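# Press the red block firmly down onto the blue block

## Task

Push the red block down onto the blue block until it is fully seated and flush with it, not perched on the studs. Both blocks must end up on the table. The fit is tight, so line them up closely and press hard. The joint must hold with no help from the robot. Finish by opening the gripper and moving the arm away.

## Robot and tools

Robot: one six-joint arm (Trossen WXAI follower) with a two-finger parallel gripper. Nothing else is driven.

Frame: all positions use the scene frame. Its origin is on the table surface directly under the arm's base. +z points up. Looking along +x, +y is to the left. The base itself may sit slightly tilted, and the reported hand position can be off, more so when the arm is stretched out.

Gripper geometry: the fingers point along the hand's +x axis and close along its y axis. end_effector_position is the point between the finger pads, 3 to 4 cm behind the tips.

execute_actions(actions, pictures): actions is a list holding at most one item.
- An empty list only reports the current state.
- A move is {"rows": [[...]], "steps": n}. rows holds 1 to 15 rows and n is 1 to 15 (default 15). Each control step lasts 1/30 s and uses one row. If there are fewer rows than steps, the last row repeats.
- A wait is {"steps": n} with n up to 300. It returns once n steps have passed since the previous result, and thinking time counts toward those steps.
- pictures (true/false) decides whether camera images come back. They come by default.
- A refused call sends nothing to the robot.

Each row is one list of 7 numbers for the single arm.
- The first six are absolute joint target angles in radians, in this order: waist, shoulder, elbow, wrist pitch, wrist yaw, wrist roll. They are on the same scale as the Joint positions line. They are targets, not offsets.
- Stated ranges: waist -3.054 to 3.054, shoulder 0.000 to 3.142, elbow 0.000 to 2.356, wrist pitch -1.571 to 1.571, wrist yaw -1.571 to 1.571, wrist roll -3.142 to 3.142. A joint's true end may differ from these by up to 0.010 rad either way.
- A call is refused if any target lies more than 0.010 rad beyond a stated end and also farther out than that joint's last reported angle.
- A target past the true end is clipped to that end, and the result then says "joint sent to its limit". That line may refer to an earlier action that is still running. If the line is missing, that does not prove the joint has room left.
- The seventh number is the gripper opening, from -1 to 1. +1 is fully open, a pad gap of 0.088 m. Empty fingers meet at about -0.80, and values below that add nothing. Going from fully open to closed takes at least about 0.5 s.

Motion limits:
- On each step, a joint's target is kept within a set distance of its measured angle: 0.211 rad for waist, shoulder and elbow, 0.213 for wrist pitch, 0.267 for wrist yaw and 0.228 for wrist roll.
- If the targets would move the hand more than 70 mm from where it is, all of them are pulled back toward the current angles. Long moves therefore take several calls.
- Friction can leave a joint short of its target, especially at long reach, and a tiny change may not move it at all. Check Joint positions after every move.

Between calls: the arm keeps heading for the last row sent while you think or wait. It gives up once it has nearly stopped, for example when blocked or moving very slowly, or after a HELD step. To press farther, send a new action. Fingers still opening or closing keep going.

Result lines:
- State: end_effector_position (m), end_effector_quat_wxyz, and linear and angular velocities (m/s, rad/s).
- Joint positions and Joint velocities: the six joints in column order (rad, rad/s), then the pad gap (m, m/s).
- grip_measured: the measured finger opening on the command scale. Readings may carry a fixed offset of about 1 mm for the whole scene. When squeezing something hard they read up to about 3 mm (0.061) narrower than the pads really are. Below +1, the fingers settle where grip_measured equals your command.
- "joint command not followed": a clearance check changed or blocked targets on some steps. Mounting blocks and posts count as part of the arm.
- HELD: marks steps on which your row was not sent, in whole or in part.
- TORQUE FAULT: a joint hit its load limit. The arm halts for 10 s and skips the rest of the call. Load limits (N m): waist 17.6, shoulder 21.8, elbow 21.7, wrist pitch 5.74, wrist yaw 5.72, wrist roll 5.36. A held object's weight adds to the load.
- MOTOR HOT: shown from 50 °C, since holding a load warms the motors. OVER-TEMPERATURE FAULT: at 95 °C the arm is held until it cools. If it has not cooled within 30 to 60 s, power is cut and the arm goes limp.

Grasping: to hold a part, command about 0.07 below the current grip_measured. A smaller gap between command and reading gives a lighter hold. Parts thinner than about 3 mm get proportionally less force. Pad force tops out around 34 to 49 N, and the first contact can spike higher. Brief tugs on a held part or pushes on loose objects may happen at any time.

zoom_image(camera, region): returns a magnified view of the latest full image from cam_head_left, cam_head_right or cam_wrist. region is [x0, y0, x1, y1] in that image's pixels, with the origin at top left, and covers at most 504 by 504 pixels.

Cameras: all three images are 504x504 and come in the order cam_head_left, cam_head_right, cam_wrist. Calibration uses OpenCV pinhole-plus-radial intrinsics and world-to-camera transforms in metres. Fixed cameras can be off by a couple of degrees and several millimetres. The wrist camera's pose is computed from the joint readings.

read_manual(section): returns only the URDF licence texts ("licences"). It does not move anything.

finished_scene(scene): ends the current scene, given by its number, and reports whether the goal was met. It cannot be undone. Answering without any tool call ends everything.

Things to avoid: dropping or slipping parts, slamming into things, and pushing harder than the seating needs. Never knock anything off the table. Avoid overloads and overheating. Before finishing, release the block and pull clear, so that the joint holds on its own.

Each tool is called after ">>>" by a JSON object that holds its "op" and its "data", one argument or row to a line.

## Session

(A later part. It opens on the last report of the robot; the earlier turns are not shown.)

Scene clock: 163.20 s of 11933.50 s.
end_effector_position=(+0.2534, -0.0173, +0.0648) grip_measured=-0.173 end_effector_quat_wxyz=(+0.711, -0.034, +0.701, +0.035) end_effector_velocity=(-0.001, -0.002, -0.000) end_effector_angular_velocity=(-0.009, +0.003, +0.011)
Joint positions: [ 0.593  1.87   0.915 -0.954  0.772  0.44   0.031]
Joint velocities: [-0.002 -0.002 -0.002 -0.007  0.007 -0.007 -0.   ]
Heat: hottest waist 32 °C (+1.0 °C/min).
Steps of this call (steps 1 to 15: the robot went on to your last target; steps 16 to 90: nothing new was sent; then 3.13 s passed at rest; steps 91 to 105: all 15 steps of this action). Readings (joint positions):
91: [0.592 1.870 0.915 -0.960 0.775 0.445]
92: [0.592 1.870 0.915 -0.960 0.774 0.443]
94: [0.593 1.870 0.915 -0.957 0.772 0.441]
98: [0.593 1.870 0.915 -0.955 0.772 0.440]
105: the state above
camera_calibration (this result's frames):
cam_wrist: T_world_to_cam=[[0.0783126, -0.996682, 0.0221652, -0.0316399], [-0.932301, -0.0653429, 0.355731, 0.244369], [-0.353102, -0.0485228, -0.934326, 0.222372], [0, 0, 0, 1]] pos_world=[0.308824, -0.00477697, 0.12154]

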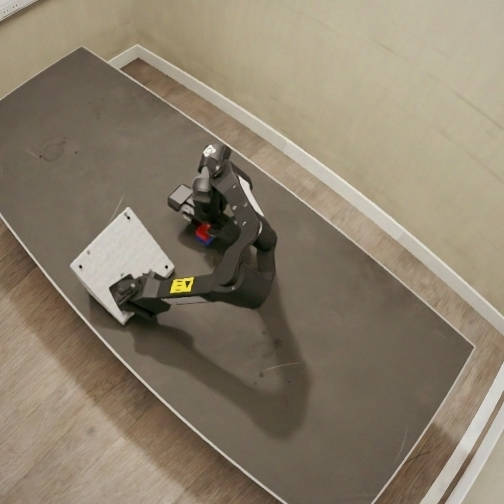

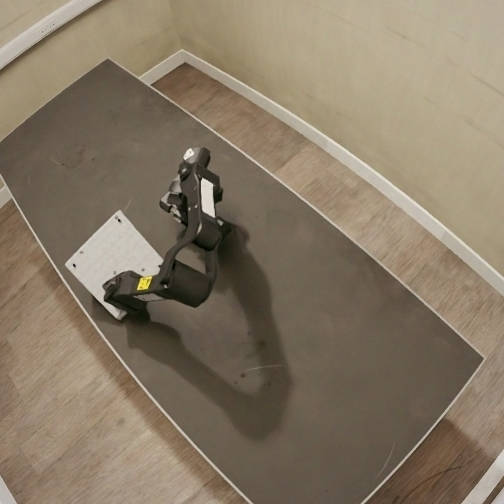

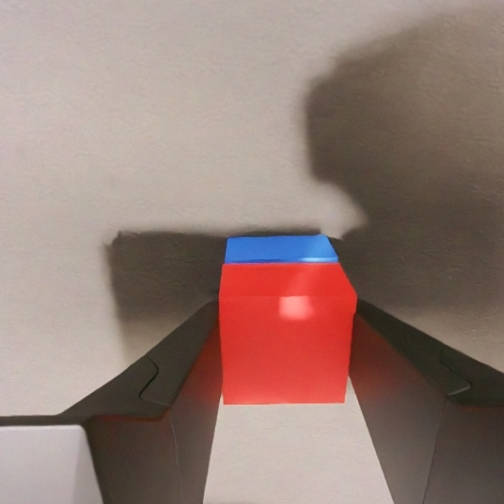

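>>> {"op": "execute_actions", "data": {
  "actions": [
    {"rows":[[0.587,1.874,0.906,-0.95,0.775,0.43,-0.3],[0.582,1.878,0.902,-0.95,0.775,0.43,-0.3],[0.574,1.883,0.895,-0.95,0.776,0.428,-0.3],[0.566,1.888,0.888,-0.948,0.777,0.426,-0.3],[0.558,1.893,0.881,-0.946,0.778,0.424,-0.3],[0.55,1.898,0.874,-0.944,0.779,0.422,-0.3],[0.542,1.903,0.867,-0.942,0.78,0.42,-0.3],[0.534,1.908,0.86,-0.94,0.781,0.42,-0.3],[0.526,1.914,0.853,-0.94,0.782,0.42,-0.3],[0.518,1.92,0.846,-0.94,0.783,0.42,-0.3],[0.51,1.926,0.839,-0.94,0.784,0.42,-0.3],[0.5,1.932,0.832,-0.94,0.785,0.42,-0.3],[0.49,1.938,0.824,-0.94,0.786,0.42,-0.3]]}
  ]
}}

>>> {"op": "zoom_image", "data": {
  "camera": "cam_wrist",
  "region": [180,200,380,320]
}}

Scene clock: 169.90 s of 11933.50 s.
end_effector_position=(+0.2489, -0.0174, +0.0577) grip_measured=-0.173 end_effector_quat_wxyz=(+0.704, -0.041, +0.708, +0.039) end_effector_velocity=(-0.003, +0.001, -0.002) end_effector_angular_velocity=(+0.005, +0.007, +0.007)
Joint positions: [ 0.578  1.878  0.897 -0.94   0.771  0.423  0.031]
Joint velocities: [-0.002 -0.002 -0.012  0.007 -0.007 -0.007 -0.   ]
Heat: hottest waist 32 °C (+2.0 °C/min).
Steps of this call (steps 1 to 15: the robot went on to your last target; steps 16 to 90: nothing new was sent; then 3.20 s passed at rest; steps 91 to 105: all 15 steps of this action). Readings (joint positions):
91: [0.593 1.870 0.915 -0.954 0.772 0.438]
92: [0.591 1.870 0.915 -0.953 0.772 0.436]
94: [0.587 1.870 0.913 -0.952 0.771 0.432]
98: [0.580 1.873 0.904 -0.944 0.772 0.426]
105: the state above
camera_calibration (this result's frames):
cam_wrist: T_world_to_cam=[[0.0935381, -0.99529, 0.0254491, -0.0352126], [-0.924432, -0.0773306, 0.373423, 0.239482], [-0.369696, -0.0584552, -0.927312, 0.217673], [0, 0, 0, 1]] pos_world=[0.305152, -0.00380333, 0.113319]

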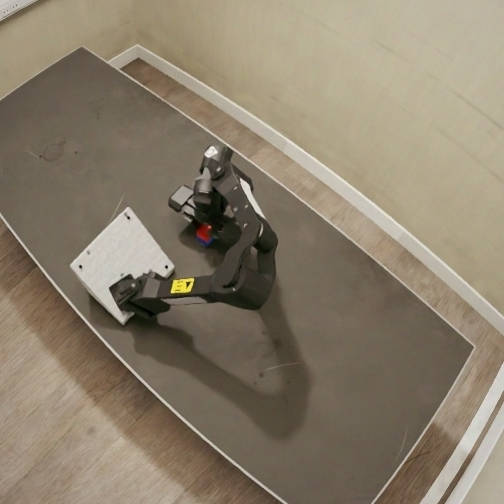

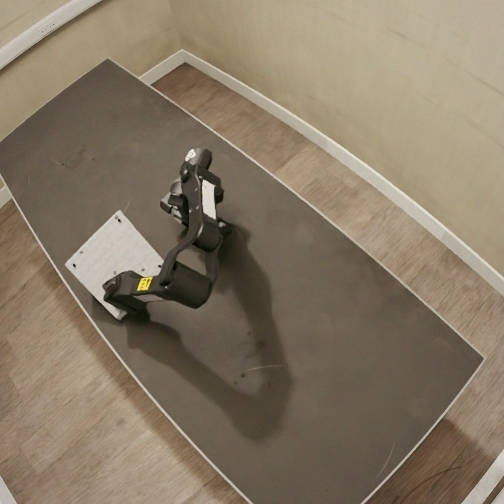

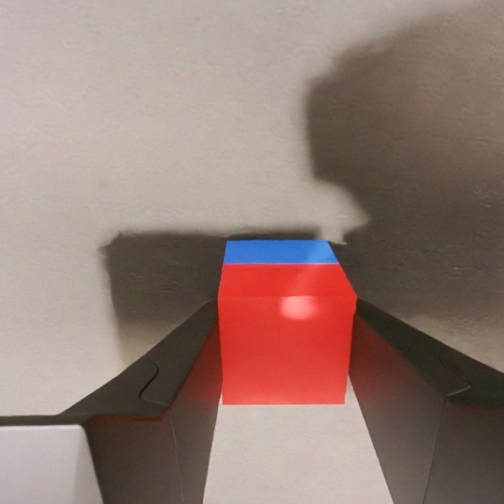

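Region (180, 200, 380, 320) of cam_wrist's 504x504 image, scaled by 2.520, with more detail than that image has; it fills the top 302 rows of this view, and the rest is white.

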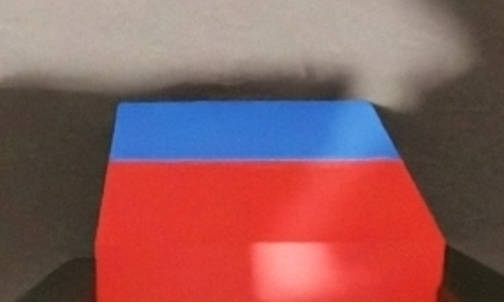

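Looks seated.

>>> {"op": "execute_actions", "data": {
  "actions": [
    {"rows":[[0.54,1.9,0.87,-0.94,0.775,0.423,-0.3],[0.54,1.9,0.87,-0.94,0.775,0.423,-0.3],[0.58,1.874,0.905,-0.94,0.775,0.423,-0.3],[0.58,1.874,0.905,-0.94,0.775,0.423,-0.3],[0.58,1.874,0.905,-0.94,0.775,0.423,-0.3],[0.58,1.874,0.905,-0.94,0.775,0.423,0.4]]}
  ],
  "pictures": false
}}

>>> {"op": "execute_actions", "data": {
  "actions": [
    {"rows":[[0.635,1.862,0.97,-1.05,0.755,0.49,0.4],[0.635,1.862,0.97,-1.05,0.755,0.49,0.4],[0.635,1.862,0.97,-1.05,0.755,0.49,0.4],[0.635,1.862,0.97,-1.05,0.755,0.49,0.4],[0.71,1.855,1.06,-1.21,0.72,0.59,0.4]]}
  ]
}}

>>> {"op": "zoom_image", "data": {
  "camera": "cam_head_left",
  "region": [175,210,235,260]
}}

Scene clock: 176.57 s of 11933.50 s.
end_effector_position=(+0.2523, -0.0188, +0.0600) grip_measured=+0.381 end_effector_quat_wxyz=(+0.709, -0.038, +0.704, +0.036) end_effector_velocity=(-0.000, +0.001, -0.000) end_effector_angular_velocity=(+0.009, +0.001, +0.015)
Joint positions: [ 0.578  1.872  0.905 -0.94   0.777  0.423  0.058]
Joint velocities: [-0.002 -0.002 -0.002  0.007 -0.007 -0.022  0.01 ]
Heat: hottest waist 31 °C (+0.0 °C/min).
Steps of this call (steps 1 to 15: the robot went on to your last target; steps 16 to 90: nothing new was sent; then 3.17 s passed at rest; steps 91 to 105: all 15 steps of this action). Readings (joint positions):
91: [0.580 1.875 0.899 -0.940 0.772 0.423]
92: [0.581 1.875 0.899 -0.940 0.774 0.423]
94: [0.584 1.871 0.904 -0.940 0.776 0.423]
98: [0.580 1.872 0.905 -0.940 0.777 0.423]
105: the state above

Scene clock: 177.07 s of 11933.50 s.
end_effector_position=(+0.2517, -0.0190, +0.1116) grip_measured=+0.397 end_effector_quat_wxyz=(+0.709, -0.035, +0.704, +0.036) end_effector_velocity=(-0.007, -0.003, -0.000) end_effector_angular_velocity=(-0.014, +0.027, +0.007)
Joint positions: [ 0.707  1.859  1.049 -1.205  0.724  0.586  0.058]
Joint velocities: [ 0.002  0.002 -0.002 -0.037 -0.007  0.022 -0.   ]
Heat: hottest waist 31 °C (+0.0 °C/min).
Steps of this call (steps 1 to 15: all 15 steps of this action). Readings (joint positions):
1: [0.583 1.872 0.914 -0.964 0.774 0.439]
2: [0.596 1.872 0.924 -0.995 0.769 0.454]
4: [0.620 1.870 0.942 -1.022 0.763 0.472]
8: [0.691 1.863 1.025 -1.164 0.732 0.561]
15: the state above
camera_calibration (this result's frames):
cam_wrist: T_world_to_cam=[[0.0809812, -0.996493, 0.0210639, -0.0347771], [-0.929523, -0.067877, 0.362464, 0.224565], [-0.359763, -0.0489321, -0.93176, 0.266812], [0, 0, 0, 1]] pos_world=[0.307544, -0.00635659, 0.16794]

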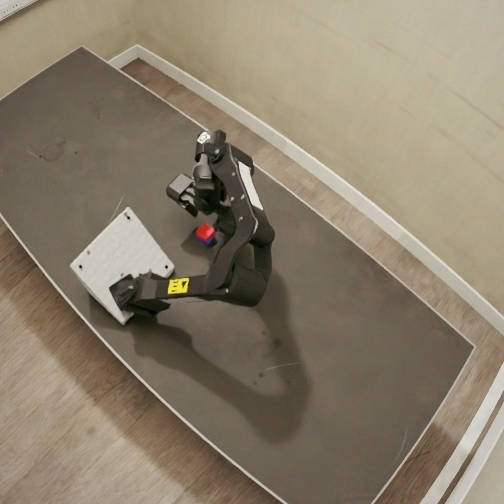

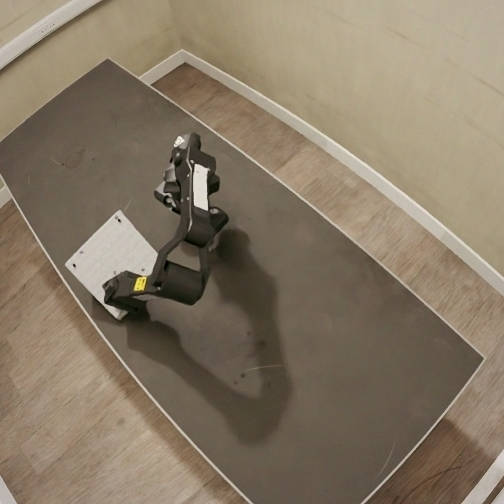

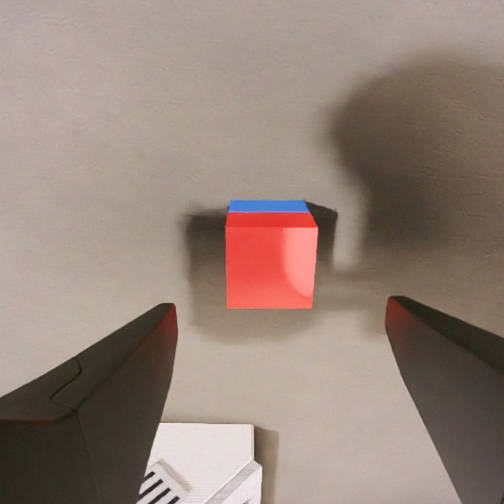

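Region (175, 210, 235, 260) of cam_head_left's 504x504 image, scaled by 8.400, with more detail than that image has.

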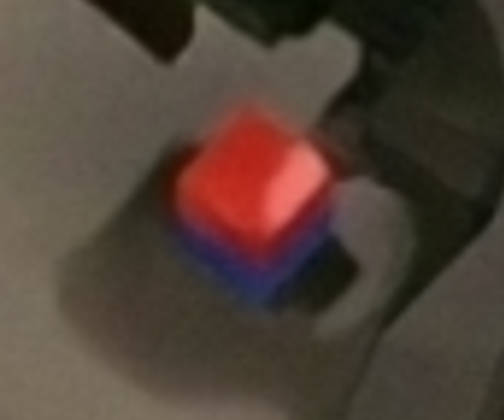

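>>> {"op": "finished_scene", "data": {
  "scene": 2
}}

The scene is finished: the task was done.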